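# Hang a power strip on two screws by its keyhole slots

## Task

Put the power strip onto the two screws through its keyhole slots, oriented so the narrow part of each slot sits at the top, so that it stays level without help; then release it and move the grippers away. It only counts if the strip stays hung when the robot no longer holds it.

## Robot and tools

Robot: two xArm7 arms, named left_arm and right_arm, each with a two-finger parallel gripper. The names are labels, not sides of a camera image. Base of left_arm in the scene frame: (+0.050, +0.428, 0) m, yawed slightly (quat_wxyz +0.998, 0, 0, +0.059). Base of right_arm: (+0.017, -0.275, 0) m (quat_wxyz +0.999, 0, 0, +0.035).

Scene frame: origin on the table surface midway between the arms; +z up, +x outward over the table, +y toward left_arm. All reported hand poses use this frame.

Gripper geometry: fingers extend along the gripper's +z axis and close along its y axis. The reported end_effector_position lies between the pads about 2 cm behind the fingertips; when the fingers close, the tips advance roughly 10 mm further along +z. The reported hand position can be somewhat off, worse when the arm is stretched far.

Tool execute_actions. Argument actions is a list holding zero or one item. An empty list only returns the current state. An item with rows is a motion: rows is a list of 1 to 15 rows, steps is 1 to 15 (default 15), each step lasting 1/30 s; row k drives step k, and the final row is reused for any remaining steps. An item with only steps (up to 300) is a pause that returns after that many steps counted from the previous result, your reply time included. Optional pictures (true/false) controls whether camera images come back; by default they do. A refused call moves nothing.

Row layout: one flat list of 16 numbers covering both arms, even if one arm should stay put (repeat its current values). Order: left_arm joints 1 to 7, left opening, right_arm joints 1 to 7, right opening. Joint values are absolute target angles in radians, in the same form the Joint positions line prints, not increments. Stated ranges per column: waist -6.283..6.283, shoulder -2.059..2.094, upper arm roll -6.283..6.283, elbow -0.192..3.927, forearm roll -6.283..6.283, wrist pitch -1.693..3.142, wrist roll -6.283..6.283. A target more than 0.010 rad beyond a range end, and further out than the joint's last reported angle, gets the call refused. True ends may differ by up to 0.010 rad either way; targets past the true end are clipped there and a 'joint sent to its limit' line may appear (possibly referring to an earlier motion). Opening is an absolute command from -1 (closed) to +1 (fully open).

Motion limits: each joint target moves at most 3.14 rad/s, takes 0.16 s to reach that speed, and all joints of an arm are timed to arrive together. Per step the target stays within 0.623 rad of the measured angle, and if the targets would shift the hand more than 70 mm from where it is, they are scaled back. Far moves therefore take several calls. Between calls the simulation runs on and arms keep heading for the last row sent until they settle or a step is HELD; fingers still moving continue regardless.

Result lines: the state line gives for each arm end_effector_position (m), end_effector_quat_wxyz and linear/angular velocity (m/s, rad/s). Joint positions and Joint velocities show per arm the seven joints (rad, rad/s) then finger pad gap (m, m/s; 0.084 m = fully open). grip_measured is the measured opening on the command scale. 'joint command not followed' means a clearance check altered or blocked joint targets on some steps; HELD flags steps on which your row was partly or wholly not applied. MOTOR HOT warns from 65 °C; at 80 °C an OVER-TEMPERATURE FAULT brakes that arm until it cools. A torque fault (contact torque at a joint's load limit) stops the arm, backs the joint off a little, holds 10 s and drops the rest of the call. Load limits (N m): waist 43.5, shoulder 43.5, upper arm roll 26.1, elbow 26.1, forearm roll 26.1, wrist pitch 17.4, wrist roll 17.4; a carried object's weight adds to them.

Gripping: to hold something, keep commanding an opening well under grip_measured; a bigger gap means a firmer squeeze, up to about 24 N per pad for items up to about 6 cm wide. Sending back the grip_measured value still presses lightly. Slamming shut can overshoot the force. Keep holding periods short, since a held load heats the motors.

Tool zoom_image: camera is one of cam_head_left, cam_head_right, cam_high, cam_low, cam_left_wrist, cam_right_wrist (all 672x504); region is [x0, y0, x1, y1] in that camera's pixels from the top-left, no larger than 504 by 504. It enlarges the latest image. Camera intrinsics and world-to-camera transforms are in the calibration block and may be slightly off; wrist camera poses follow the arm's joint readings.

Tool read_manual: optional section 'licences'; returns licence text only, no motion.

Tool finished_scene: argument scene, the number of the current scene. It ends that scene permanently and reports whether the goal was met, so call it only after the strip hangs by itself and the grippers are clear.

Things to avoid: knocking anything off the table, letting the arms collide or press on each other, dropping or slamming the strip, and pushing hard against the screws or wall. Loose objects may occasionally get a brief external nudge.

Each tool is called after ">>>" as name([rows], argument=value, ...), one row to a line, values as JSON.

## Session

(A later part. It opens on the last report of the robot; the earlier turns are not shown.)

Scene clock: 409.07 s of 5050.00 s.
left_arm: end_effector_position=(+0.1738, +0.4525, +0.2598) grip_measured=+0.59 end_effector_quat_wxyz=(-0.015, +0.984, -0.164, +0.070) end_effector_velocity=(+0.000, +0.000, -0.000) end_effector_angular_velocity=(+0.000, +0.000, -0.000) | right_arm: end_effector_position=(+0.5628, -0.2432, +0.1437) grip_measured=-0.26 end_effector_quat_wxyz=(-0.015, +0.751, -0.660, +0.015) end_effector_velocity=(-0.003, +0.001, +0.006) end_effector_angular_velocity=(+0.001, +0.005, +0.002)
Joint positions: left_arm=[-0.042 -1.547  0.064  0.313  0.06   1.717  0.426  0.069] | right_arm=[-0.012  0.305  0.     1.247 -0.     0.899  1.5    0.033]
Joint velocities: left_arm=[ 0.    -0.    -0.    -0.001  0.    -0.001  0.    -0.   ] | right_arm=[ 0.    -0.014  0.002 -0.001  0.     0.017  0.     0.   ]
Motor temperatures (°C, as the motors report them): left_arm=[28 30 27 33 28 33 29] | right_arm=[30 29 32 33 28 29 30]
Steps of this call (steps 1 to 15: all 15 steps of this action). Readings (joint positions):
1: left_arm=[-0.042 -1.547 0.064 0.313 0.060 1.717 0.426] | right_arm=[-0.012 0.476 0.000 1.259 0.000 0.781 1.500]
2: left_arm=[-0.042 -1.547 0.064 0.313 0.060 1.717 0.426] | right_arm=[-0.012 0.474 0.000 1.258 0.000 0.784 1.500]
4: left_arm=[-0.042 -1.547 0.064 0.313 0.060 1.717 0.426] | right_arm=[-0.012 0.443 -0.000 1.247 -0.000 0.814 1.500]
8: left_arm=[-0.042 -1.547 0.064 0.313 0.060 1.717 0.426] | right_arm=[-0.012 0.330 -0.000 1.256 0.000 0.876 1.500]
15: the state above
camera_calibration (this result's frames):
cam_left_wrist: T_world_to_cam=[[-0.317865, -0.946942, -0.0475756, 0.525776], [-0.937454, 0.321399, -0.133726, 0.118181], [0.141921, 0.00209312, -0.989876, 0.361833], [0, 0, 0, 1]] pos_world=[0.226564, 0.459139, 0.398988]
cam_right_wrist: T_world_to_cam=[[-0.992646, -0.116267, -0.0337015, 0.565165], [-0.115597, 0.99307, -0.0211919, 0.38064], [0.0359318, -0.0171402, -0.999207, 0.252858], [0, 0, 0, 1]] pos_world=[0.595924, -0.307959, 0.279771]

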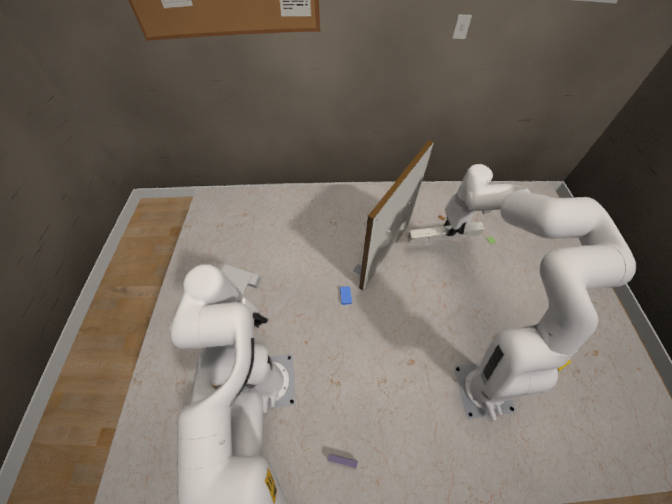

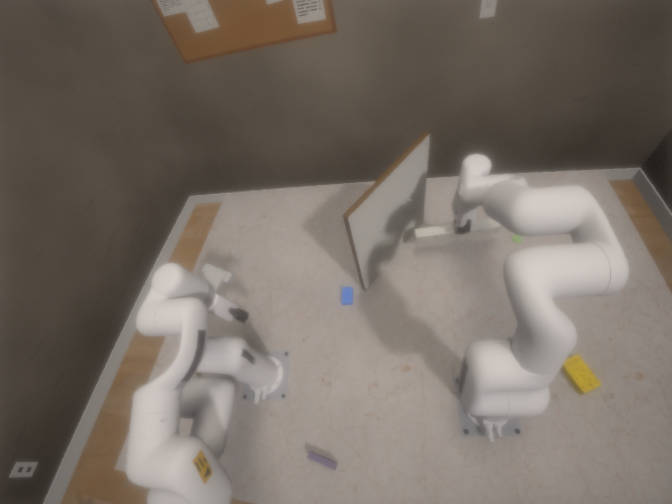

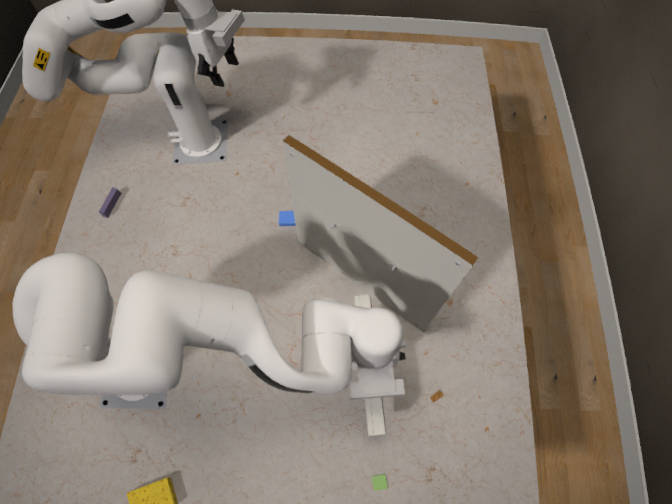

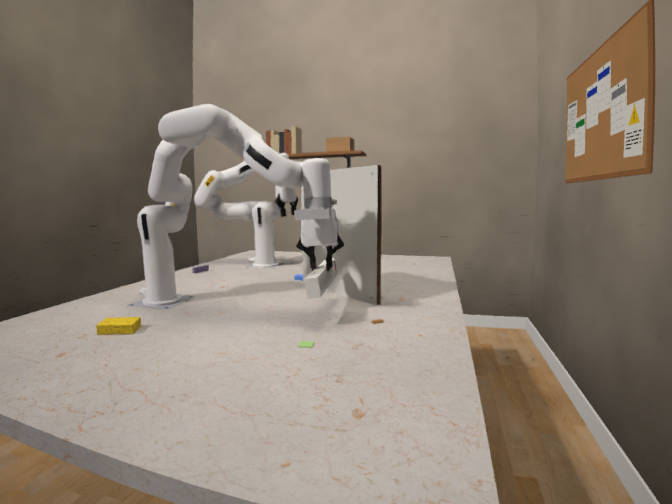

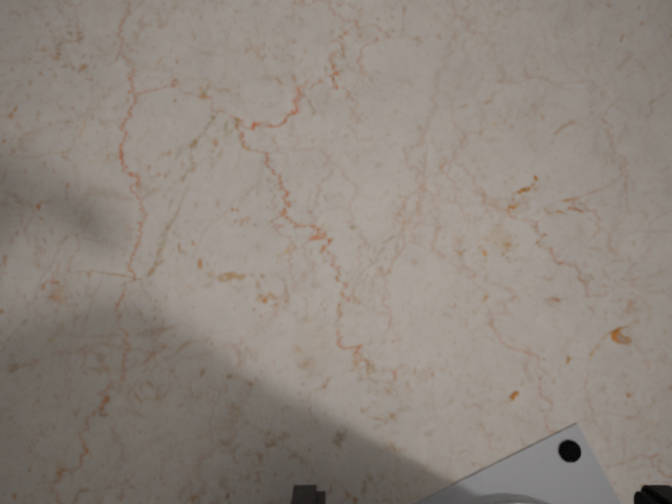

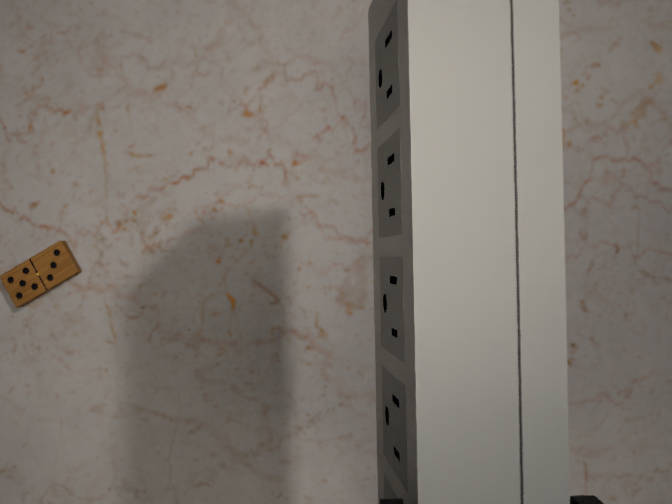

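>>> execute_actions([
  {"rows":[[-0.042,-1.547,0.064,0.313,0.06,1.717,0.426,0.6,-0.012,0.27,0,1.1,0,0.55,1.5,-0.6],[-0.042,-1.547,0.064,0.313,0.06,1.717,0.426,0.6,-0.012,0.27,0,1.1,0,0.55,1.5,-0.6],[-0.042,-1.547,0.064,0.313,0.06,1.717,0.426,0.6,-0.012,0.27,0,1.1,0,0.55,1.5,-0.6],[-0.042,-1.547,0.064,0.313,0.06,1.717,0.426,0.6,-0.012,0.27,0,1.1,0,0.55,1.5,-0.6],[-0.042,-1.547,0.064,0.313,0.06,1.717,0.426,0.6,-0.012,0.27,0,1.1,0,0.55,1.5,-0.6],[-0.042,-1.547,0.064,0.313,0.06,1.717,0.426,0.6,-0.012,0.27,0,0.95,0,0.18,1.5,-0.6],[-0.042,-1.547,0.064,0.313,0.06,1.717,0.426,0.6,-0.012,0.27,0,0.95,0,0.18,1.5,-0.6],[-0.042,-1.547,0.064,0.313,0.06,1.717,0.426,0.6,-0.012,0.27,0,0.95,0,0.18,1.5,-0.6],[-0.042,-1.547,0.064,0.313,0.06,1.717,0.426,0.6,-0.012,0.27,0,0.95,0,0.18,1.5,-0.6],[-0.042,-1.547,0.064,0.313,0.06,1.717,0.426,0.6,-0.012,0.3,0,0.8,0,-0.2,1.5,-0.6]],"steps":15},
], pictures=false)

>>> execute_actions([
  {"rows":[[-0.042,-1.547,0.064,0.313,0.06,1.717,0.426,0.6,-0.012,0.4,0,0.76,0,-0.52,1.52,-0.6],[-0.042,-1.547,0.064,0.313,0.06,1.717,0.426,0.6,-0.012,0.4,0,0.76,0,-0.52,1.52,-0.6],[-0.042,-1.547,0.064,0.313,0.06,1.717,0.426,0.6,-0.012,0.4,0,0.76,0,-0.52,1.52,-0.6],[-0.042,-1.547,0.064,0.313,0.06,1.717,0.426,0.6,-0.012,0.4,0,0.76,0,-0.52,1.52,-0.6],[-0.042,-1.547,0.064,0.313,0.06,1.717,0.426,0.6,-0.012,0.4,0,0.76,0,-0.52,1.52,-0.6],[-0.042,-1.547,0.064,0.313,0.06,1.717,0.426,0.6,-0.012,0.5,0,0.73,0,-0.83,1.53,-0.6],[-0.042,-1.547,0.064,0.313,0.06,1.717,0.426,0.6,-0.012,0.5,0,0.73,0,-0.83,1.53,-0.6],[-0.042,-1.547,0.064,0.313,0.06,1.717,0.426,0.6,-0.012,0.5,0,0.73,0,-0.83,1.53,-0.6],[-0.042,-1.547,0.064,0.313,0.06,1.717,0.426,0.6,-0.012,0.5,0,0.73,0,-0.83,1.53,-0.6],[-0.042,-1.547,0.064,0.313,0.06,1.717,0.426,0.6,-0.012,0.6,0,0.7,0,-1.14,1.55,-0.6]],"steps":15},
], pictures=false)

>>> execute_actions([
  {"steps":15},
])

Scene clock: 424.07 s of 5050.00 s.
left_arm: end_effector_position=(+0.1738, +0.4525, +0.2598) grip_measured=+0.59 end_effector_quat_wxyz=(-0.015, +0.984, -0.164, +0.070) end_effector_velocity=(-0.000, +0.000, -0.000) end_effector_angular_velocity=(-0.001, +0.001, +0.001) | right_arm: end_effector_position=(+0.6042, -0.2419, +0.1213) grip_measured=-0.26 end_effector_quat_wxyz=(-0.195, +0.721, -0.635, +0.198) end_effector_velocity=(-0.029, -0.018, -0.083) end_effector_angular_velocity=(+0.061, -1.103, -0.033)
Joint positions: left_arm=[-0.042 -1.547  0.064  0.313  0.06   1.717  0.426  0.069] | right_arm=[-0.013  0.288 -0.001  0.883 -0.     0.032  1.5    0.033]
Joint velocities: left_arm=[ 0.001 -0.     0.    -0.001 -0.     0.001 -0.     0.   ] | right_arm=[-0.01   0.16  -0.017 -0.935  0.005 -2.2    0.003 -0.001]
Motor temperatures (°C, as the motors report them): left_arm=[28 30 27 33 28 33 29] | right_arm=[30 29 32 33 28 29 30]
Steps of this call (steps 1 to 15: the robot went on to your last target; steps 16 to 90: nothing new was sent; then 11.50 s passed at rest; steps 91 to 105: all 15 steps of this action). Readings (joint positions):
91: left_arm=[-0.042 -1.547 0.064 0.313 0.060 1.717 0.426] | right_arm=[-0.012 0.300 0.000 1.250 -0.000 0.900 1.500]
92: left_arm=[-0.042 -1.547 0.064 0.313 0.060 1.717 0.426] | right_arm=[-0.012 0.300 0.000 1.248 -0.000 0.895 1.500]
94: left_arm=[-0.042 -1.547 0.064 0.313 0.060 1.717 0.426] | right_arm=[-0.012 0.296 0.000 1.231 -0.000 0.853 1.500]
98: left_arm=[-0.042 -1.547 0.064 0.313 0.060 1.717 0.426] | right_arm=[-0.012 0.279 -0.000 1.132 0.000 0.620 1.500]
105: the state above

Scene clock: 424.57 s of 5050.00 s.
left_arm: end_effector_position=(+0.1738, +0.4525, +0.2598) grip_measured=+0.59 end_effector_quat_wxyz=(-0.015, +0.984, -0.164, +0.070) end_effector_velocity=(-0.000, +0.000, +0.000) end_effector_angular_velocity=(+0.001, +0.000, +0.000) | right_arm: end_effector_position=(+0.6075, -0.2394, +0.1311) grip_measured=-0.62 end_effector_quat_wxyz=(-0.390, +0.620, -0.567, +0.378) end_effector_velocity=(-0.101, -0.022, +0.007) end_effector_angular_velocity=(+0.145, -0.893, -0.072)
Joint positions: left_arm=[-0.042 -1.547  0.064  0.313  0.06   1.717  0.426  0.069] | right_arm=[-0.011  0.549  0.001  0.717 -0.    -0.979  1.54   0.017]
Joint velocities: left_arm=[-0.001 -0.    -0.    -0.     0.001  0.    -0.001  0.   ] | right_arm=[-0.008  0.599 -0.017 -0.219  0.003 -1.718  0.108 -0.   ]
Motor temperatures (°C, as the motors report them): left_arm=[28 30 27 33 28 33 29] | right_arm=[30 29 32 33 28 29 30]
Steps of this call (steps 1 to 15: all 15 steps of this action). Readings (joint positions):
1: left_arm=[-0.042 -1.547 0.064 0.313 0.060 1.717 0.426] | right_arm=[-0.013 0.293 -0.001 0.856 0.000 -0.035 1.500]
2: left_arm=[-0.042 -1.547 0.064 0.313 0.060 1.717 0.426] | right_arm=[-0.013 0.297 -0.001 0.834 0.000 -0.095 1.500]
4: left_arm=[-0.042 -1.547 0.064 0.313 0.060 1.717 0.426] | right_arm=[-0.013 0.314 -0.002 0.804 -0.000 -0.225 1.502]
8: left_arm=[-0.042 -1.547 0.064 0.313 0.060 1.717 0.426] | right_arm=[-0.014 0.388 -0.003 0.769 0.001 -0.481 1.516]
15: the state above

Scene clock: 425.07 s of 5050.00 s.
left_arm: end_effector_position=(+0.1738, +0.4525, +0.2598) grip_measured=+0.59 end_effector_quat_wxyz=(-0.015, +0.984, -0.164, +0.070) end_effector_velocity=(+0.000, +0.000, +0.000) end_effector_angular_velocity=(-0.001, -0.002, +0.001) | right_arm: end_effector_position=(+0.5984, -0.2412, +0.1367) grip_measured=-0.62 end_effector_quat_wxyz=(-0.418, +0.597, -0.553, +0.403) end_effector_velocity=(-0.002, +0.001, -0.002) end_effector_angular_velocity=(+0.000, +0.000, +0.001)
Joint positions: left_arm=[-0.042 -1.547  0.064  0.313  0.06   1.717  0.426  0.069] | right_arm=[-0.012  0.599  0.     0.7   -0.    -1.139  1.55   0.017]
Joint velocities: left_arm=[ 0.001 -0.     0.001  0.001  0.    -0.     0.    -0.   ] | right_arm=[ 0.001  0.005  0.001 -0.003 -0.    -0.008 -0.    -0.   ]
Motor temperatures (°C, as the motors report them): left_arm=[28 30 27 33 28 33 29] | right_arm=[30 29 32 33 28 29 30]
Steps of this call (steps 1 to 15: the robot went on to your last target). Readings (joint positions):
1: left_arm=[-0.042 -1.547 0.064 0.313 0.060 1.717 0.426] | right_arm=[-0.011 0.566 0.001 0.711 -0.000 -1.029 1.543]
2: left_arm=[-0.042 -1.547 0.064 0.313 0.060 1.717 0.426] | right_arm=[-0.012 0.578 0.001 0.706 -0.000 -1.064 1.545]
4: left_arm=[-0.042 -1.547 0.064 0.313 0.060 1.717 0.426] | right_arm=[-0.012 0.590 0.000 0.703 -0.000 -1.104 1.548]
8: left_arm=[-0.042 -1.547 0.064 0.313 0.060 1.717 0.426] | right_arm=[-0.012 0.596 0.000 0.702 -0.000 -1.132 1.549]
15: the state above
camera_calibration (this result's frames):
cam_left_wrist: T_world_to_cam=[[-0.317865, -0.946942, -0.0475757, 0.525776], [-0.937454, 0.321399, -0.133726, 0.118181], [0.141921, 0.00209328, -0.989876, 0.361833], [0, 0, 0, 1]] pos_world=[0.226564, 0.459139, 0.398988]
cam_right_wrist: T_world_to_cam=[[-0.331246, -0.028288, -0.94312, 0.350318], [-0.0425577, 0.998981, -0.0150162, 0.339496], [0.942584, 0.035163, -0.332112, -0.376499], [0, 0, 0, 1]] pos_world=[0.485372, -0.316001, 0.21045]

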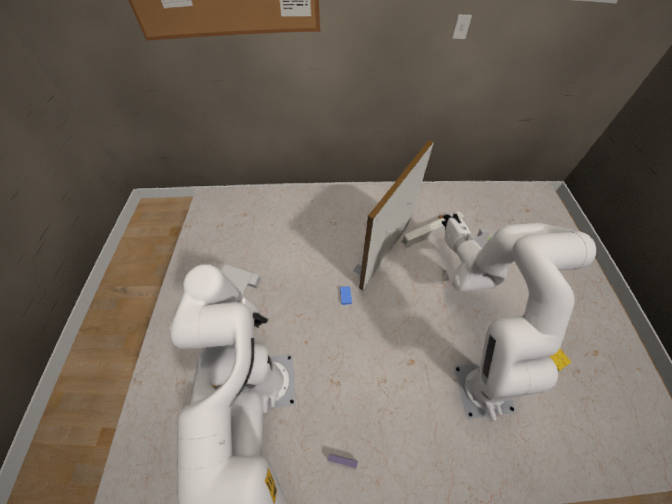

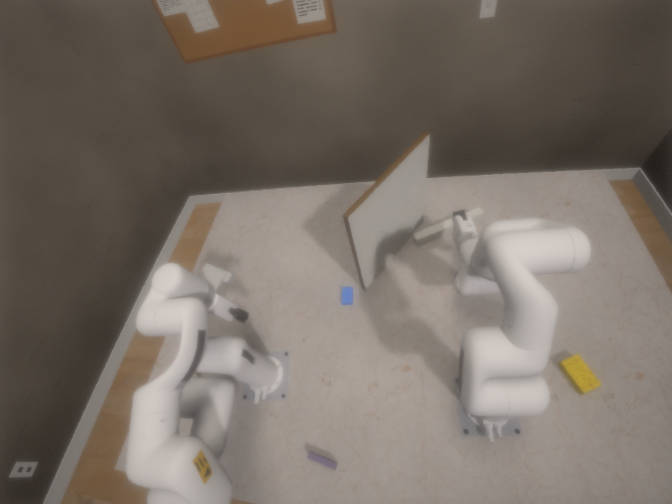

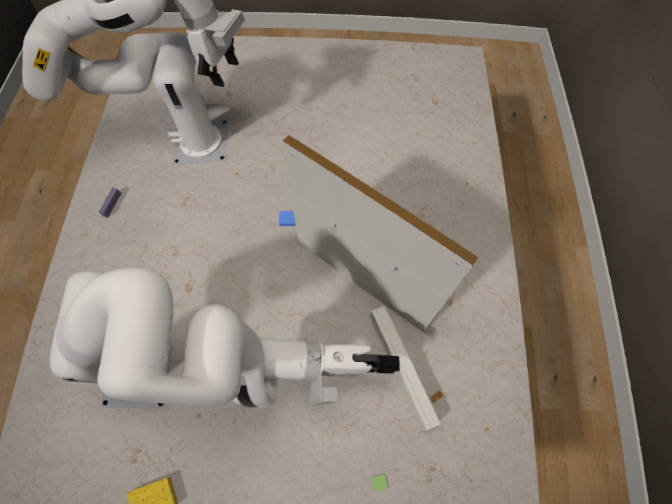

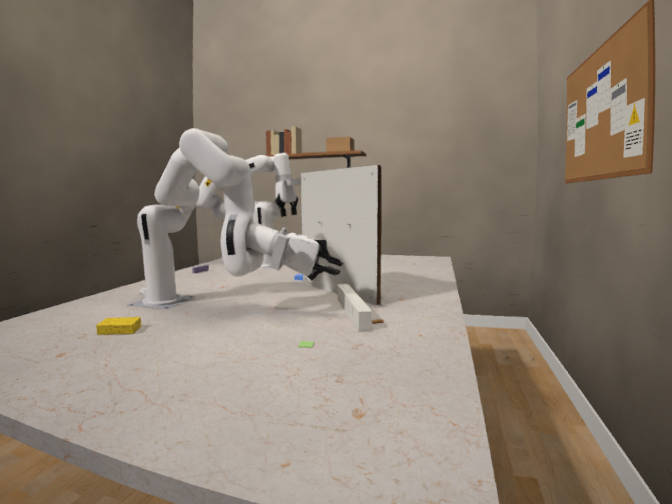

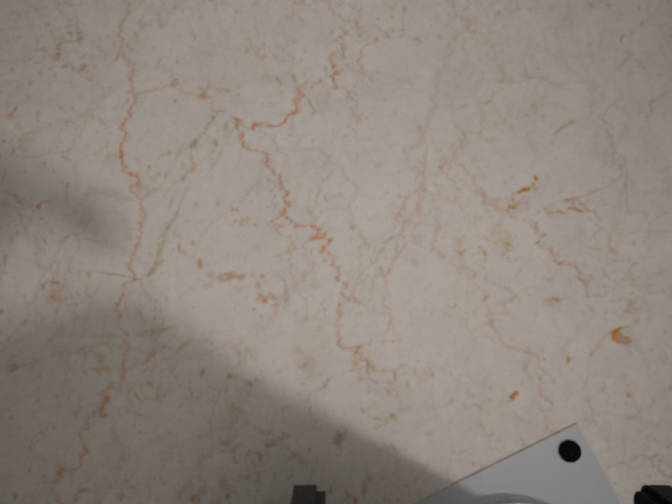

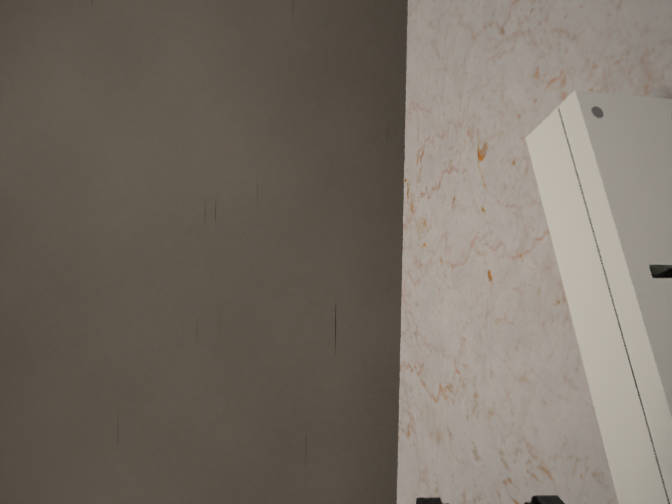

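>>> execute_actions([
  {"rows":[[-0.042,-1.547,0.064,0.313,0.06,1.717,0.426,0.6,-0.012,0.3,0,0.8,0,-0.2,1.5,1]],"steps":15},
], pictures=false)

>>> execute_actions([
  {"rows":[[-0.042,-1.547,0.064,0.313,0.06,1.717,0.426,0.6,-0.012,0.4,0,1.4,0,0.9,1.16,1]],"steps":15},
], pictures=false)

>>> execute_actions([
  {"rows":[[-0.042,-1.547,0.064,0.313,0.06,1.717,0.426,0.6,-0.012,0.5,0,1.6,0,1.1,1.16,1]],"steps":15},
], pictures=false)

>>> execute_actions([
  {"rows":[[-0.042,-1.547,0.064,0.313,0.06,1.717,0.426,0.6,-0.012,0.703,0,1.742,0,1.039,1.16,1]],"steps":15},
])

Scene clock: 452.87 s of 5050.00 s.
left_arm: end_effector_position=(+0.1738, +0.4525, +0.2598) grip_measured=+0.59 end_effector_quat_wxyz=(-0.015, +0.984, -0.164, +0.070) end_effector_velocity=(+0.000, +0.000, +0.000) end_effector_angular_velocity=(-0.000, -0.001, +0.001) | right_arm: end_effector_position=(+0.6123, -0.2405, +0.1327) grip_measured=+1.00 end_effector_quat_wxyz=(-0.263, +0.695, -0.613, +0.266) end_effector_velocity=(-0.098, -0.004, -0.126) end_effector_angular_velocity=(-0.070, +0.829, +0.026)
Joint positions: left_arm=[-0.042 -1.547  0.064  0.313  0.06   1.717  0.426  0.069] | right_arm=[-0.012  0.316 -0.     0.794  0.    -0.289  1.503  0.084]
Joint velocities: left_arm=[ 0.     0.     0.     0.    -0.    -0.001 -0.     0.   ] | right_arm=[ 0.001 -0.16   0.     0.028 -0.001  1.02  -0.033  0.   ]
Motor temperatures (°C, as the motors report them): left_arm=[28 30 27 33 28 33 29] | right_arm=[30 29 32 32 28 29 30]
Steps of this call (steps 1 to 15: the robot went on to your last target; steps 16 to 90: nothing new was sent; then 24.30 s passed at rest; steps 91 to 105: all 15 steps of this action). Readings (joint positions):
91: left_arm=[-0.042 -1.547 0.064 0.313 0.060 1.717 0.426] | right_arm=[-0.012 0.600 0.000 0.700 -0.000 -1.140 1.550]
92: left_arm=[-0.042 -1.547 0.064 0.313 0.060 1.717 0.426] | right_arm=[-0.012 0.598 0.000 0.700 -0.000 -1.135 1.550]
94: left_arm=[-0.042 -1.547 0.064 0.313 0.060 1.717 0.426] | right_arm=[-0.012 0.581 0.000 0.705 -0.000 -1.092 1.546]
98: left_arm=[-0.042 -1.547 0.064 0.313 0.060 1.717 0.426] | right_arm=[-0.012 0.460 0.000 0.748 -0.000 -0.825 1.526]
105: the state above

Scene clock: 453.37 s of 5050.00 s.
left_arm: end_effector_position=(+0.1738, +0.4525, +0.2598) grip_measured=+0.59 end_effector_quat_wxyz=(-0.015, +0.984, -0.164, +0.070) end_effector_velocity=(+0.000, -0.000, +0.000) end_effector_angular_velocity=(-0.000, -0.000, -0.002) | right_arm: end_effector_position=(+0.6481, -0.2384, +0.1661) grip_measured=+1.00 end_effector_quat_wxyz=(-0.091, +0.832, -0.533, +0.125) end_effector_velocity=(-0.317, -0.018, -0.146) end_effector_angular_velocity=(-0.223, +1.901, +0.354)
Joint positions: left_arm=[-0.042 -1.547  0.064  0.313  0.06   1.717  0.426  0.069] | right_arm=[-0.012  0.389  0.     1.34   0.     0.641  1.196  0.084]
Joint velocities: left_arm=[-0.002  0.    -0.     0.001 -0.    -0.    -0.    -0.   ] | right_arm=[ 0.     0.117 -0.001  0.603 -0.001  2.396 -0.372 -0.   ]
Motor temperatures (°C, as the motors report them): left_arm=[28 30 27 33 28 33 29] | right_arm=[30 29 32 32 28 29 30]
Steps of this call (steps 1 to 15: all 15 steps of this action). Readings (joint positions):
1: left_arm=[-0.042 -1.547 0.064 0.313 0.060 1.717 0.426] | right_arm=[-0.012 0.311 -0.000 0.795 0.000 -0.261 1.502]
2: left_arm=[-0.042 -1.547 0.064 0.313 0.060 1.717 0.426] | right_arm=[-0.012 0.309 -0.000 0.799 0.000 -0.239 1.499]
4: left_arm=[-0.042 -1.547 0.064 0.313 0.060 1.717 0.426] | right_arm=[-0.012 0.316 -0.000 0.838 0.000 -0.185 1.474]
8: left_arm=[-0.042 -1.547 0.064 0.313 0.060 1.717 0.426] | right_arm=[-0.012 0.344 0.000 1.032 -0.000 0.023 1.368]
15: the state above

Scene clock: 453.87 s of 5050.00 s.
left_arm: end_effector_position=(+0.1738, +0.4525, +0.2598) grip_measured=+0.59 end_effector_quat_wxyz=(-0.015, +0.984, -0.164, +0.070) end_effector_velocity=(-0.000, +0.000, -0.001) end_effector_angular_velocity=(+0.001, +0.002, -0.000) | right_arm: end_effector_position=(+0.6183, -0.2402, +0.1608) grip_measured=+1.00 end_effector_quat_wxyz=(-0.000, +0.852, -0.524, +0.001) end_effector_velocity=(+0.001, +0.000, +0.004) end_effector_angular_velocity=(-0.001, +0.016, +0.003)
Joint positions: left_arm=[-0.042 -1.547  0.064  0.313  0.06   1.717  0.426  0.069] | right_arm=[-0.012  0.498 -0.     1.596  0.     1.096  1.16   0.084]
Joint velocities: left_arm=[-0.     0.    -0.    -0.001  0.001  0.    -0.    -0.   ] | right_arm=[ 0.     0.013  0.     0.037  0.     0.04  -0.002 -0.   ]
Motor temperatures (°C, as the motors report them): left_arm=[28 30 27 33 28 33 29] | right_arm=[30 29 32 32 28 29 30]
Steps of this call (steps 1 to 15: all 15 steps of this action). Readings (joint positions):
1: left_arm=[-0.042 -1.547 0.064 0.313 0.060 1.717 0.426] | right_arm=[-0.012 0.392 0.000 1.357 -0.000 0.715 1.185]
2: left_arm=[-0.042 -1.547 0.064 0.313 0.060 1.717 0.426] | right_arm=[-0.012 0.397 -0.000 1.372 -0.000 0.781 1.178]
4: left_arm=[-0.042 -1.547 0.064 0.313 0.060 1.717 0.426] | right_arm=[-0.012 0.418 -0.000 1.425 -0.000 0.909 1.169]
8: left_arm=[-0.042 -1.547 0.064 0.313 0.060 1.717 0.426] | right_arm=[-0.012 0.481 0.000 1.559 0.000 1.054 1.162]
15: the state above

Scene clock: 454.37 s of 5050.00 s.
left_arm: end_effector_position=(+0.1738, +0.4525, +0.2598) grip_measured=+0.59 end_effector_quat_wxyz=(-0.015, +0.984, -0.164, +0.070) end_effector_velocity=(-0.000, +0.000, -0.000) end_effector_angular_velocity=(-0.000, +0.002, +0.001) | right_arm: end_effector_position=(+0.6562, -0.2380, +0.1015) grip_measured=+1.00 end_effector_quat_wxyz=(-0.001, +0.852, -0.524, +0.002) end_effector_velocity=(+0.011, -0.000, +0.004) end_effector_angular_velocity=(+0.001, -0.025, -0.002)
Joint positions: left_arm=[-0.042 -1.547  0.064  0.313  0.06   1.717  0.426  0.069] | right_arm=[-0.012  0.698 -0.     1.742  0.     1.039  1.16   0.084]
Joint velocities: left_arm=[ 0.     0.001  0.    -0.     0.     0.001 -0.    -0.   ] | right_arm=[-0.001  0.014 -0.     0.029  0.    -0.01   0.    -0.   ]
Motor temperatures (°C, as the motors report them): left_arm=[28 30 27 33 28 33 29] | right_arm=[30 29 32 32 28 29 30]
Steps of this call (steps 1 to 15: all 15 steps of this action). Readings (joint positions):
1: left_arm=[-0.042 -1.547 0.064 0.313 0.060 1.717 0.426] | right_arm=[-0.012 0.499 -0.000 1.597 0.000 1.097 1.160]
2: left_arm=[-0.042 -1.547 0.064 0.313 0.060 1.717 0.426] | right_arm=[-0.012 0.502 -0.000 1.601 0.000 1.097 1.160]
4: left_arm=[-0.042 -1.547 0.064 0.313 0.060 1.717 0.426] | right_arm=[-0.012 0.538 -0.000 1.634 0.000 1.085 1.160]
8: left_arm=[-0.042 -1.547 0.064 0.313 0.060 1.717 0.426] | right_arm=[-0.012 0.670 0.000 1.710 -0.000 1.051 1.160]
15: the state above
camera_calibration (this result's frames):
cam_left_wrist: T_world_to_cam=[[-0.317865, -0.946942, -0.0475756, 0.525776], [-0.937454, 0.321399, -0.133726, 0.118181], [0.141921, 0.00209313, -0.989876, 0.361833], [0, 0, 0, 1]] pos_world=[0.226564, 0.459139, 0.398988]
cam_right_wrist: T_world_to_cam=[[-0.897674, -0.440643, 0.00394849, 0.513762], [-0.440626, 0.897454, -0.0206399, 0.575865], [0.00555125, -0.0202677, -0.999779, 0.226732], [0, 0, 0, 1]] pos_world=[0.713673, -0.285832, 0.236539]

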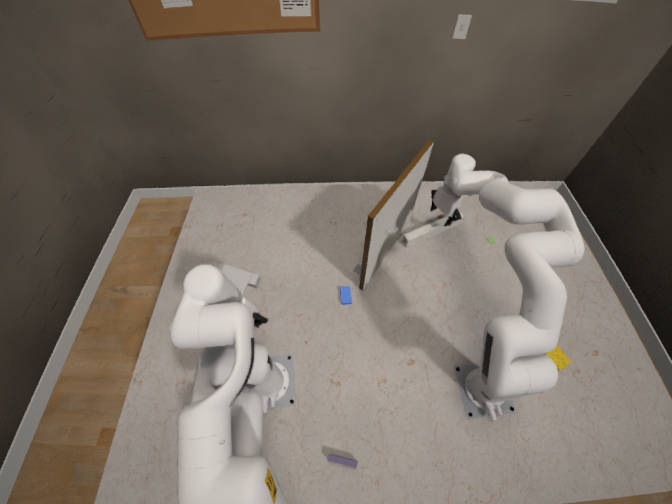

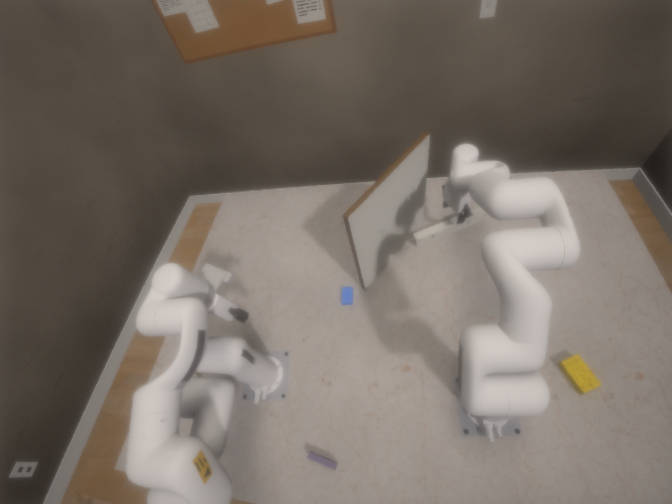

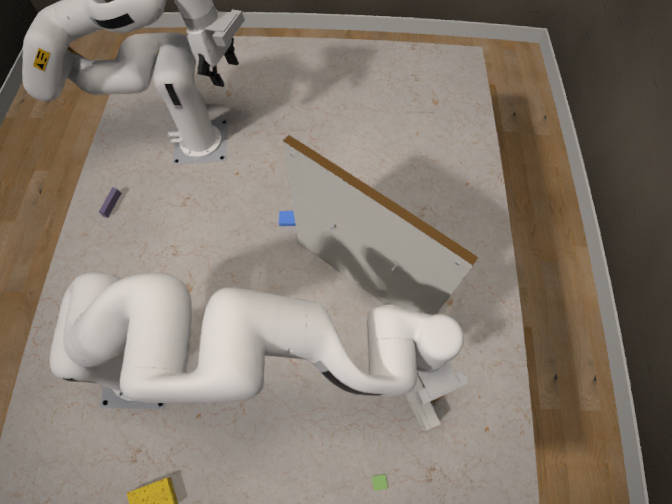

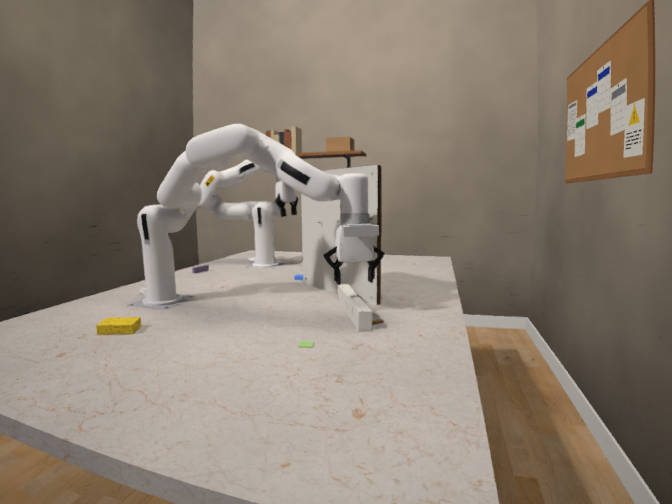

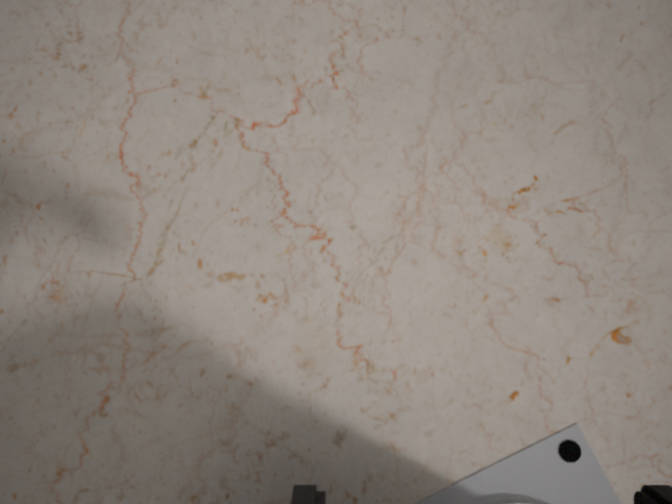

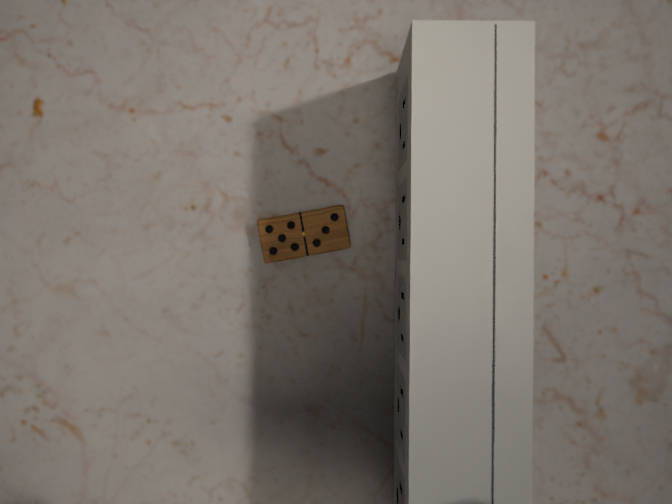

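>>> execute_actions([
  {"rows":[[-0.042,-1.547,0.064,0.313,0.06,1.717,0.426,0.6,-0.026,0.63,0,1.61,0,0.98,1.16,1],[-0.042,-1.547,0.064,0.313,0.06,1.717,0.426,0.6,-0.026,0.63,0,1.61,0,0.98,1.16,1],[-0.042,-1.547,0.064,0.313,0.06,1.717,0.426,0.6,-0.026,0.63,0,1.61,0,0.98,1.16,1],[-0.042,-1.547,0.064,0.313,0.06,1.717,0.426,0.6,-0.026,0.63,0,1.61,0,0.98,1.16,1],[-0.042,-1.547,0.064,0.313,0.06,1.717,0.426,0.6,-0.026,0.63,0,1.61,0,0.98,1.16,-1]],"steps":15},
], pictures=false)

>>> execute_actions([
  {"rows":[[-0.042,-1.547,0.064,0.313,0.06,1.717,0.426,0.6,-0.026,0.659,0,1.597,0,0.938,1.16,-1]],"steps":15},
])

Scene clock: 477.60 s of 5050.00 s.
left_arm: end_effector_position=(+0.1738, +0.4525, +0.2598) grip_measured=+0.59 end_effector_quat_wxyz=(-0.015, +0.984, -0.164, +0.070) end_effector_velocity=(-0.000, +0.000, +0.000) end_effector_angular_velocity=(+0.000, +0.000, +0.000) | right_arm: end_effector_position=(+0.6349, -0.2473, +0.0949) grip_measured=-0.75 end_effector_quat_wxyz=(-0.000, +0.848, -0.529, -0.000) end_effector_velocity=(-0.003, -0.002, -0.001) end_effector_angular_velocity=(-0.000, +0.001, -0.004)
Joint positions: left_arm=[-0.042 -1.547  0.064  0.313  0.06   1.717  0.426  0.069] | right_arm=[-0.026  0.631  0.     1.612  0.     0.981  1.16   0.011]
Joint velocities: left_arm=[ 0.  0. -0.  0.  0.  0.  0. -0.] | right_arm=[-0.001 -0.008 -0.002 -0.016  0.001 -0.007 -0.    -0.22 ]
Motor temperatures (°C, as the motors report them): left_arm=[28 30 27 33 28 33 29] | right_arm=[30 29 32 33 28 29 30]
Steps of this call (steps 1 to 15: the robot went on to your last target; steps 16 to 90: nothing new was sent; then 19.73 s passed at rest; steps 91 to 105: all 15 steps of this action). Readings (joint positions):
91: left_arm=[-0.042 -1.547 0.064 0.313 0.060 1.717 0.426] | right_arm=[-0.012 0.703 0.000 1.742 -0.000 1.039 1.160]
92: left_arm=[-0.042 -1.547 0.064 0.313 0.060 1.717 0.426] | right_arm=[-0.012 0.701 0.000 1.738 0.000 1.037 1.160]
94: left_arm=[-0.042 -1.547 0.064 0.313 0.060 1.717 0.426] | right_arm=[-0.016 0.680 0.001 1.700 0.000 1.019 1.160]
98: left_arm=[-0.042 -1.547 0.064 0.313 0.060 1.717 0.426] | right_arm=[-0.025 0.640 -0.001 1.629 -0.000 0.989 1.160]
105: the state above

Scene clock: 478.10 s of 5050.00 s.
left_arm: end_effector_position=(+0.1738, +0.4525, +0.2598) grip_measured=+0.59 end_effector_quat_wxyz=(-0.015, +0.984, -0.164, +0.070) end_effector_velocity=(+0.000, +0.000, +0.000) end_effector_angular_velocity=(-0.001, -0.001, -0.001) | right_arm: end_effector_position=(+0.6353, -0.2478, +0.0757) grip_measured=-1.00 end_effector_quat_wxyz=(-0.000, +0.848, -0.530, +0.000) end_effector_velocity=(-0.005, +0.000, -0.008) end_effector_angular_velocity=(-0.001, +0.014, +0.002)
Joint positions: left_arm=[-0.042 -1.547  0.064  0.313  0.06   1.717  0.426  0.069] | right_arm=[-0.026  0.658 -0.     1.598  0.     0.938  1.16   0.   ]
Joint velocities: left_arm=[-0.     0.     0.001  0.     0.    -0.001  0.001  0.   ] | right_arm=[-0.     0.007  0.002 -0.01  -0.001 -0.002 -0.     0.   ]
Motor temperatures (°C, as the motors report them): left_arm=[28 30 27 33 28 33 29] | right_arm=[30 29 32 33 28 29 30]
Steps of this call (steps 1 to 15: all 15 steps of this action). Readings (joint positions):
1: left_arm=[-0.042 -1.547 0.064 0.313 0.060 1.717 0.426] | right_arm=[-0.026 0.631 0.000 1.611 0.000 0.980 1.160]
2: left_arm=[-0.042 -1.547 0.064 0.313 0.060 1.717 0.426] | right_arm=[-0.026 0.632 0.000 1.610 0.000 0.976 1.160]
4: left_arm=[-0.042 -1.547 0.064 0.313 0.060 1.717 0.426] | right_arm=[-0.026 0.644 -0.000 1.606 0.000 0.956 1.160]
8: left_arm=[-0.042 -1.547 0.064 0.313 0.060 1.717 0.426] | right_arm=[-0.026 0.659 0.000 1.596 -0.000 0.943 1.160]
15: the state above
camera_calibration (this result's frames):
cam_left_wrist: T_world_to_cam=[[-0.317865, -0.946942, -0.0475755, 0.525776], [-0.937454, 0.321399, -0.133726, 0.118181], [0.141921, 0.00209303, -0.989876, 0.361833], [0, 0, 0, 1]] pos_world=[0.226564, 0.459139, 0.398988]
cam_right_wrist: T_world_to_cam=[[-0.903687, -0.428133, 0.0072538, 0.497371], [-0.428191, 0.903484, -0.0191896, 0.56837], [0.00166202, -0.0204474, -0.99979, 0.203207], [0, 0, 0, 1]] pos_world=[0.692501, -0.296418, 0.210464]

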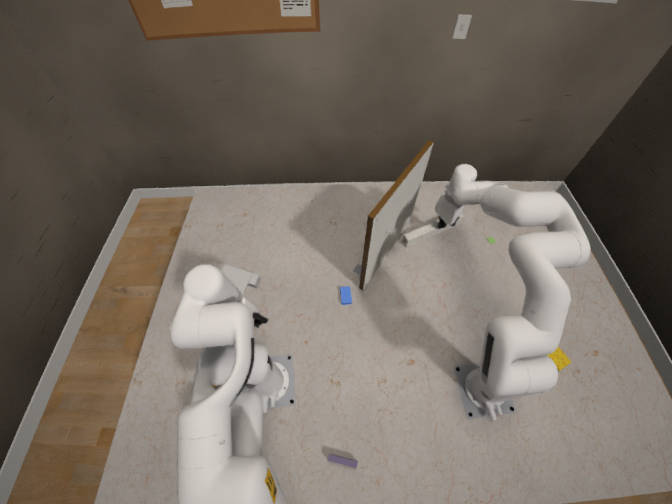

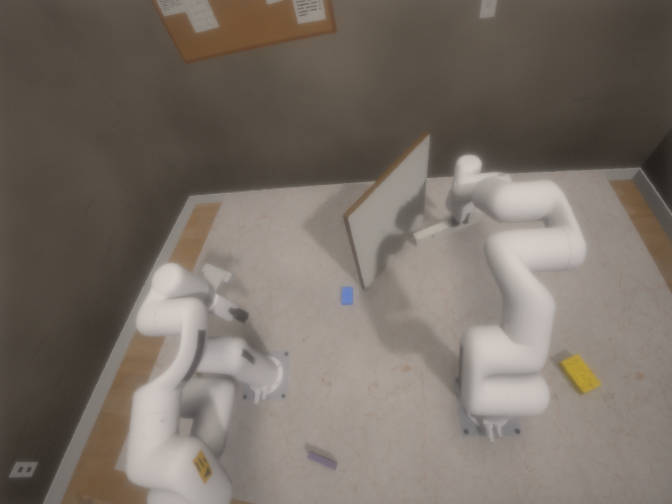

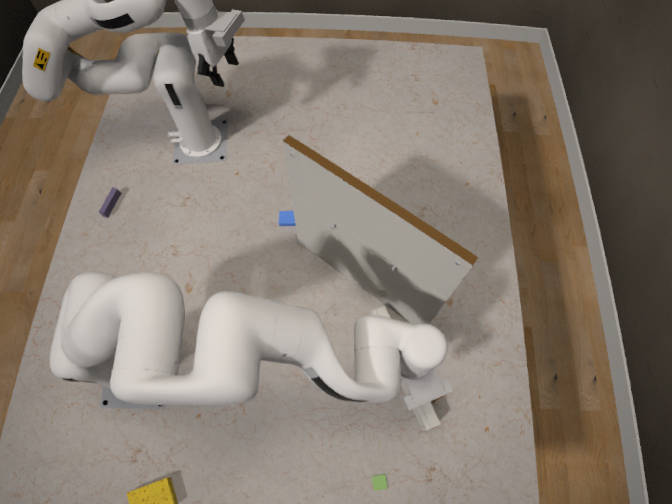

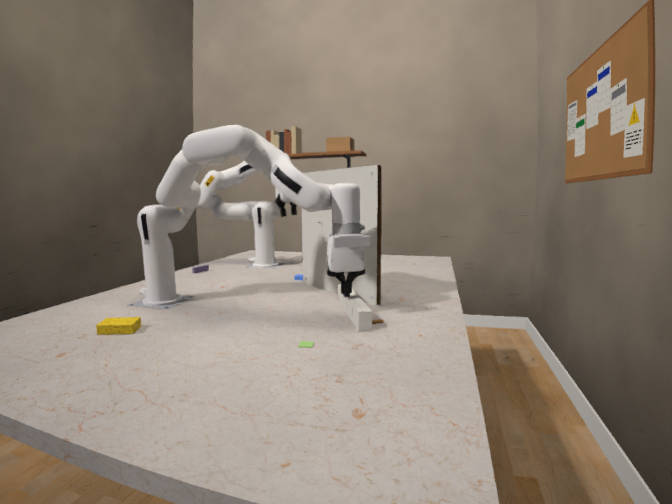

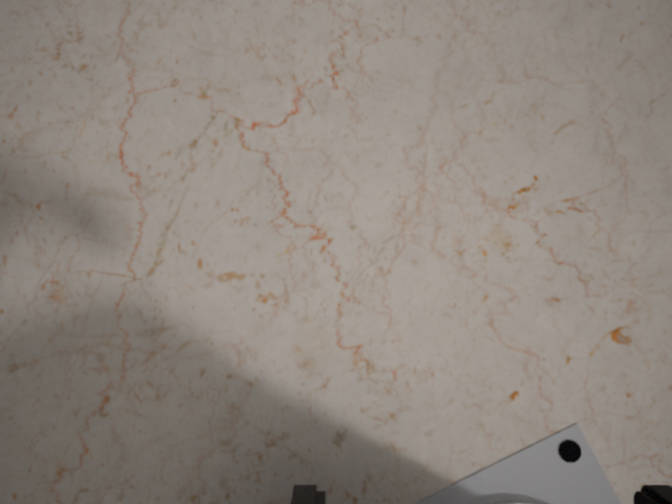

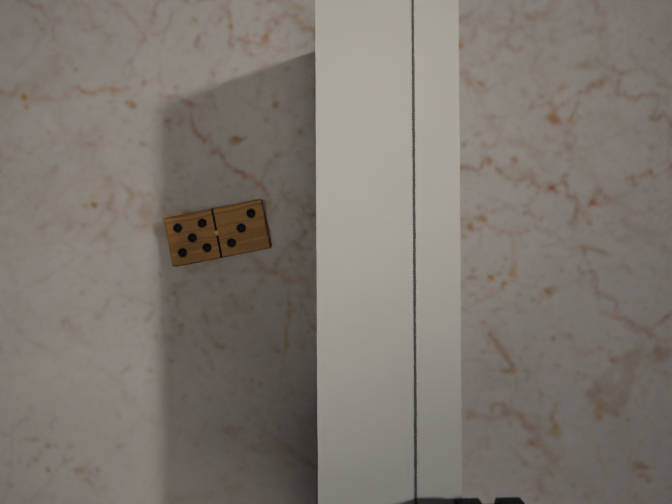

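>>> execute_actions([
  {"rows":[[-0.042,-1.547,0.064,0.313,0.06,1.717,0.426,0.6,-0.023,0.665,0,1.62,0,0.955,1.16,-1],[-0.042,-1.547,0.064,0.313,0.06,1.717,0.426,0.6,-0.023,0.665,0,1.62,0,0.955,1.16,-1],[-0.042,-1.547,0.064,0.313,0.06,1.717,0.426,0.6,-0.023,0.665,0,1.62,0,0.955,1.16,-1],[-0.042,-1.547,0.064,0.313,0.06,1.717,0.426,0.6,-0.023,0.665,0,1.62,0,0.955,1.16,-1],[-0.042,-1.547,0.064,0.313,0.06,1.717,0.426,0.6,-0.023,0.665,0,1.62,0,0.955,1.16,-1],[-0.042,-1.547,0.064,0.313,0.06,1.717,0.426,0.6,-0.023,0.685,0,1.613,0,0.928,1.16,-1]],"steps":15},
], pictures=false)

>>> execute_actions([
  {"rows":[[-0.042,-1.547,0.064,0.313,0.06,1.717,0.426,0.6,-0.029,0.66,0,1.567,0,0.907,1.16,-1],[-0.042,-1.547,0.064,0.313,0.06,1.717,0.426,0.6,-0.029,0.66,0,1.567,0,0.907,1.16,-1],[-0.042,-1.547,0.064,0.313,0.06,1.717,0.426,0.6,-0.029,0.66,0,1.567,0,0.907,1.16,-1],[-0.042,-1.547,0.064,0.313,0.06,1.717,0.426,0.6,-0.036,0.637,0,1.52,0,0.883,1.16,-1],[-0.042,-1.547,0.064,0.313,0.06,1.717,0.426,0.6,-0.036,0.637,0,1.52,0,0.883,1.16,-1],[-0.042,-1.547,0.064,0.313,0.06,1.717,0.426,0.6,-0.036,0.637,0,1.52,0,0.883,1.16,-1],[-0.042,-1.547,0.064,0.313,0.06,1.717,0.426,0.6,-0.042,0.613,0,1.474,0,0.861,1.16,-1],[-0.042,-1.547,0.064,0.313,0.06,1.717,0.426,0.6,-0.042,0.613,0,1.474,0,0.861,1.16,-1],[-0.042,-1.547,0.064,0.313,0.06,1.717,0.426,0.6,-0.042,0.613,0,1.474,0,0.861,1.16,-1],[-0.042,-1.547,0.064,0.313,0.06,1.717,0.426,0.6,-0.049,0.59,0,1.428,0,0.838,1.16,-1]],"steps":15},
])

Scene clock: 488.83 s of 5050.00 s.
left_arm: end_effector_position=(+0.1738, +0.4525, +0.2598) grip_measured=+0.59 end_effector_quat_wxyz=(-0.015, +0.984, -0.164, +0.070) end_effector_velocity=(+0.000, +0.000, +0.000) end_effector_angular_velocity=(-0.000, +0.000, +0.001) | right_arm: end_effector_position=(+0.6405, -0.2457, +0.0699) grip_measured=-1.00 end_effector_quat_wxyz=(-0.002, +0.849, -0.529, +0.003) end_effector_velocity=(-0.002, -0.001, -0.005) end_effector_angular_velocity=(-0.001, +0.005, +0.000)
Joint positions: left_arm=[-0.042 -1.547  0.064  0.313  0.06   1.717  0.426  0.069] | right_arm=[-0.023  0.681  0.     1.616  0.     0.929  1.16   0.   ]
Joint velocities: left_arm=[ 0.001  0.001  0.     0.     0.    -0.    -0.    -0.   ] | right_arm=[-0.     0.005 -0.001 -0.005 -0.001 -0.005 -0.     0.   ]
Motor temperatures (°C, as the motors report them): left_arm=[28 30 27 33 28 33 29] | right_arm=[30 29 32 33 28 29 30]
Steps of this call (steps 1 to 15: the robot went on to your last target; steps 16 to 90: nothing new was sent; then 7.23 s passed at rest; steps 91 to 105: all 15 steps of this action). Readings (joint positions):
91: left_arm=[-0.042 -1.547 0.064 0.313 0.060 1.717 0.426] | right_arm=[-0.026 0.659 -0.000 1.597 0.000 0.938 1.160]
92: left_arm=[-0.042 -1.547 0.064 0.313 0.060 1.717 0.426] | right_arm=[-0.026 0.660 -0.000 1.600 -0.000 0.941 1.160]
94: left_arm=[-0.042 -1.547 0.064 0.313 0.060 1.717 0.426] | right_arm=[-0.024 0.663 -0.000 1.611 -0.000 0.948 1.160]
98: left_arm=[-0.042 -1.547 0.064 0.313 0.060 1.717 0.426] | right_arm=[-0.023 0.670 0.000 1.618 0.000 0.942 1.160]
105: the state above

Scene clock: 489.33 s of 5050.00 s.
left_arm: end_effector_position=(+0.1738, +0.4525, +0.2598) grip_measured=+0.59 end_effector_quat_wxyz=(-0.015, +0.984, -0.164, +0.070) end_effector_velocity=(+0.000, -0.000, +0.001) end_effector_angular_velocity=(-0.000, -0.001, -0.000) | right_arm: end_effector_position=(+0.6024, -0.2643, +0.0527) grip_measured=-1.00 end_effector_quat_wxyz=(+0.006, +0.841, -0.540, -0.006) end_effector_velocity=(-0.111, -0.038, -0.124) end_effector_angular_velocity=(-0.026, +0.265, -0.050)
Joint positions: left_arm=[-0.042 -1.547  0.064  0.313  0.06   1.717  0.426  0.069] | right_arm=[-0.048  0.601 -0.003  1.432 -0.     0.848  1.16   0.   ]
Joint velocities: left_arm=[-0.     0.001 -0.     0.002 -0.001 -0.    -0.001 -0.   ] | right_arm=[-0.034  0.045 -0.025 -0.266 -0.009 -0.046  0.001  0.   ]
Motor temperatures (°C, as the motors report them): left_arm=[28 30 27 33 28 33 29] | right_arm=[30 29 32 33 28 29 30]
Steps of this call (steps 1 to 15: all 15 steps of this action). Readings (joint positions):
1: left_arm=[-0.042 -1.547 0.064 0.313 0.060 1.717 0.426] | right_arm=[-0.023 0.681 0.000 1.616 0.000 0.929 1.160]
2: left_arm=[-0.042 -1.547 0.064 0.313 0.060 1.717 0.426] | right_arm=[-0.023 0.679 0.000 1.612 0.000 0.926 1.160]
4: left_arm=[-0.042 -1.547 0.064 0.313 0.060 1.717 0.426] | right_arm=[-0.026 0.668 0.001 1.592 0.000 0.914 1.160]
8: left_arm=[-0.042 -1.547 0.064 0.313 0.060 1.717 0.426] | right_arm=[-0.033 0.639 0.002 1.540 0.000 0.889 1.160]
15: the state above
camera_calibration (this result's frames):
cam_left_wrist: T_world_to_cam=[[-0.317865, -0.946942, -0.0475756, 0.525776], [-0.937454, 0.321399, -0.133726, 0.118181], [0.141921, 0.00209322, -0.989876, 0.361833], [0, 0, 0, 1]] pos_world=[0.226564, 0.459139, 0.398988]
cam_right_wrist: T_world_to_cam=[[-0.913707, -0.405621, 0.0247145, 0.471838], [-0.406023, 0.913754, -0.0140709, 0.557848], [-0.0168755, -0.0228914, -0.999596, 0.190455], [0, 0, 0, 1]] pos_world=[0.660835, -0.313989, 0.186566]

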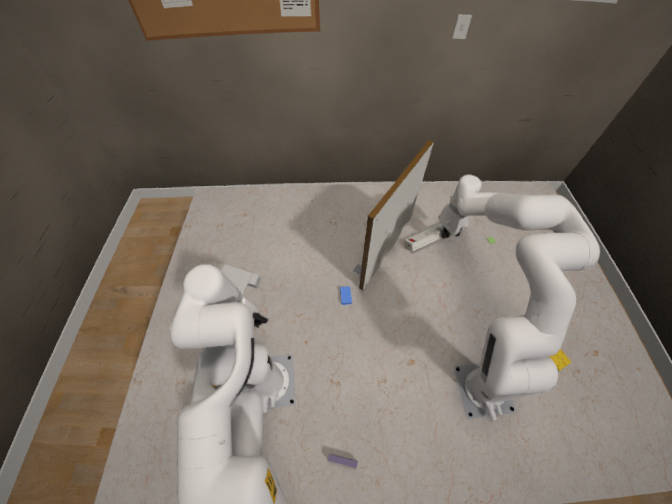

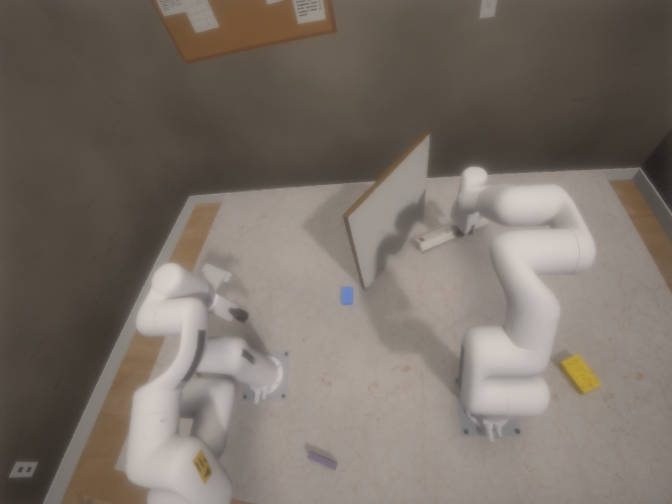

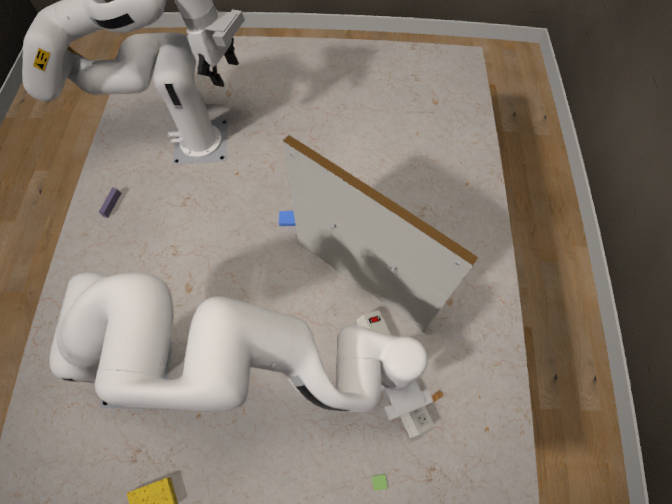

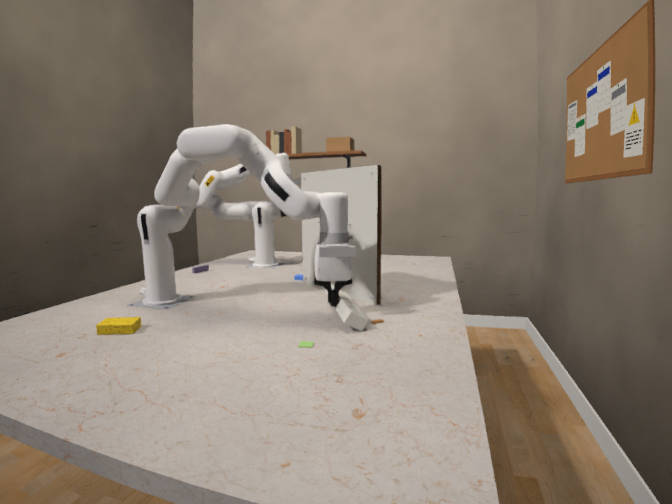

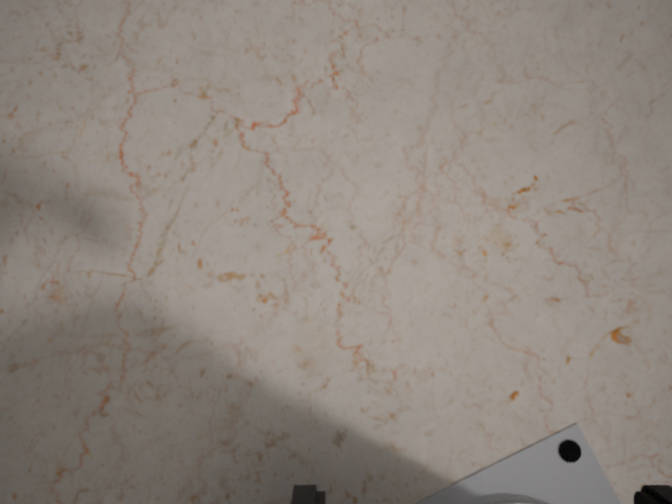

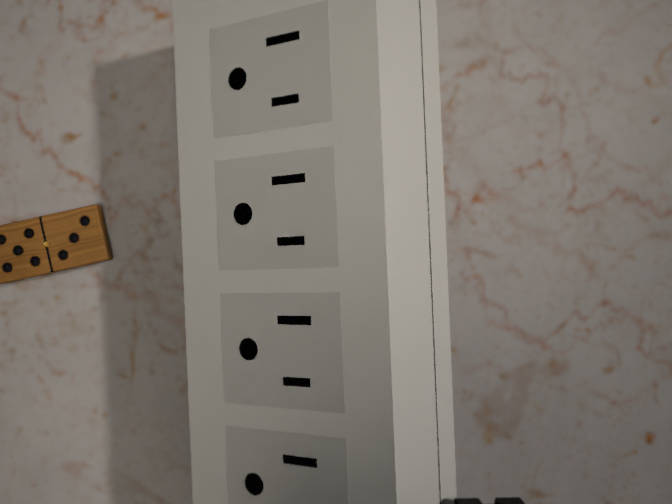

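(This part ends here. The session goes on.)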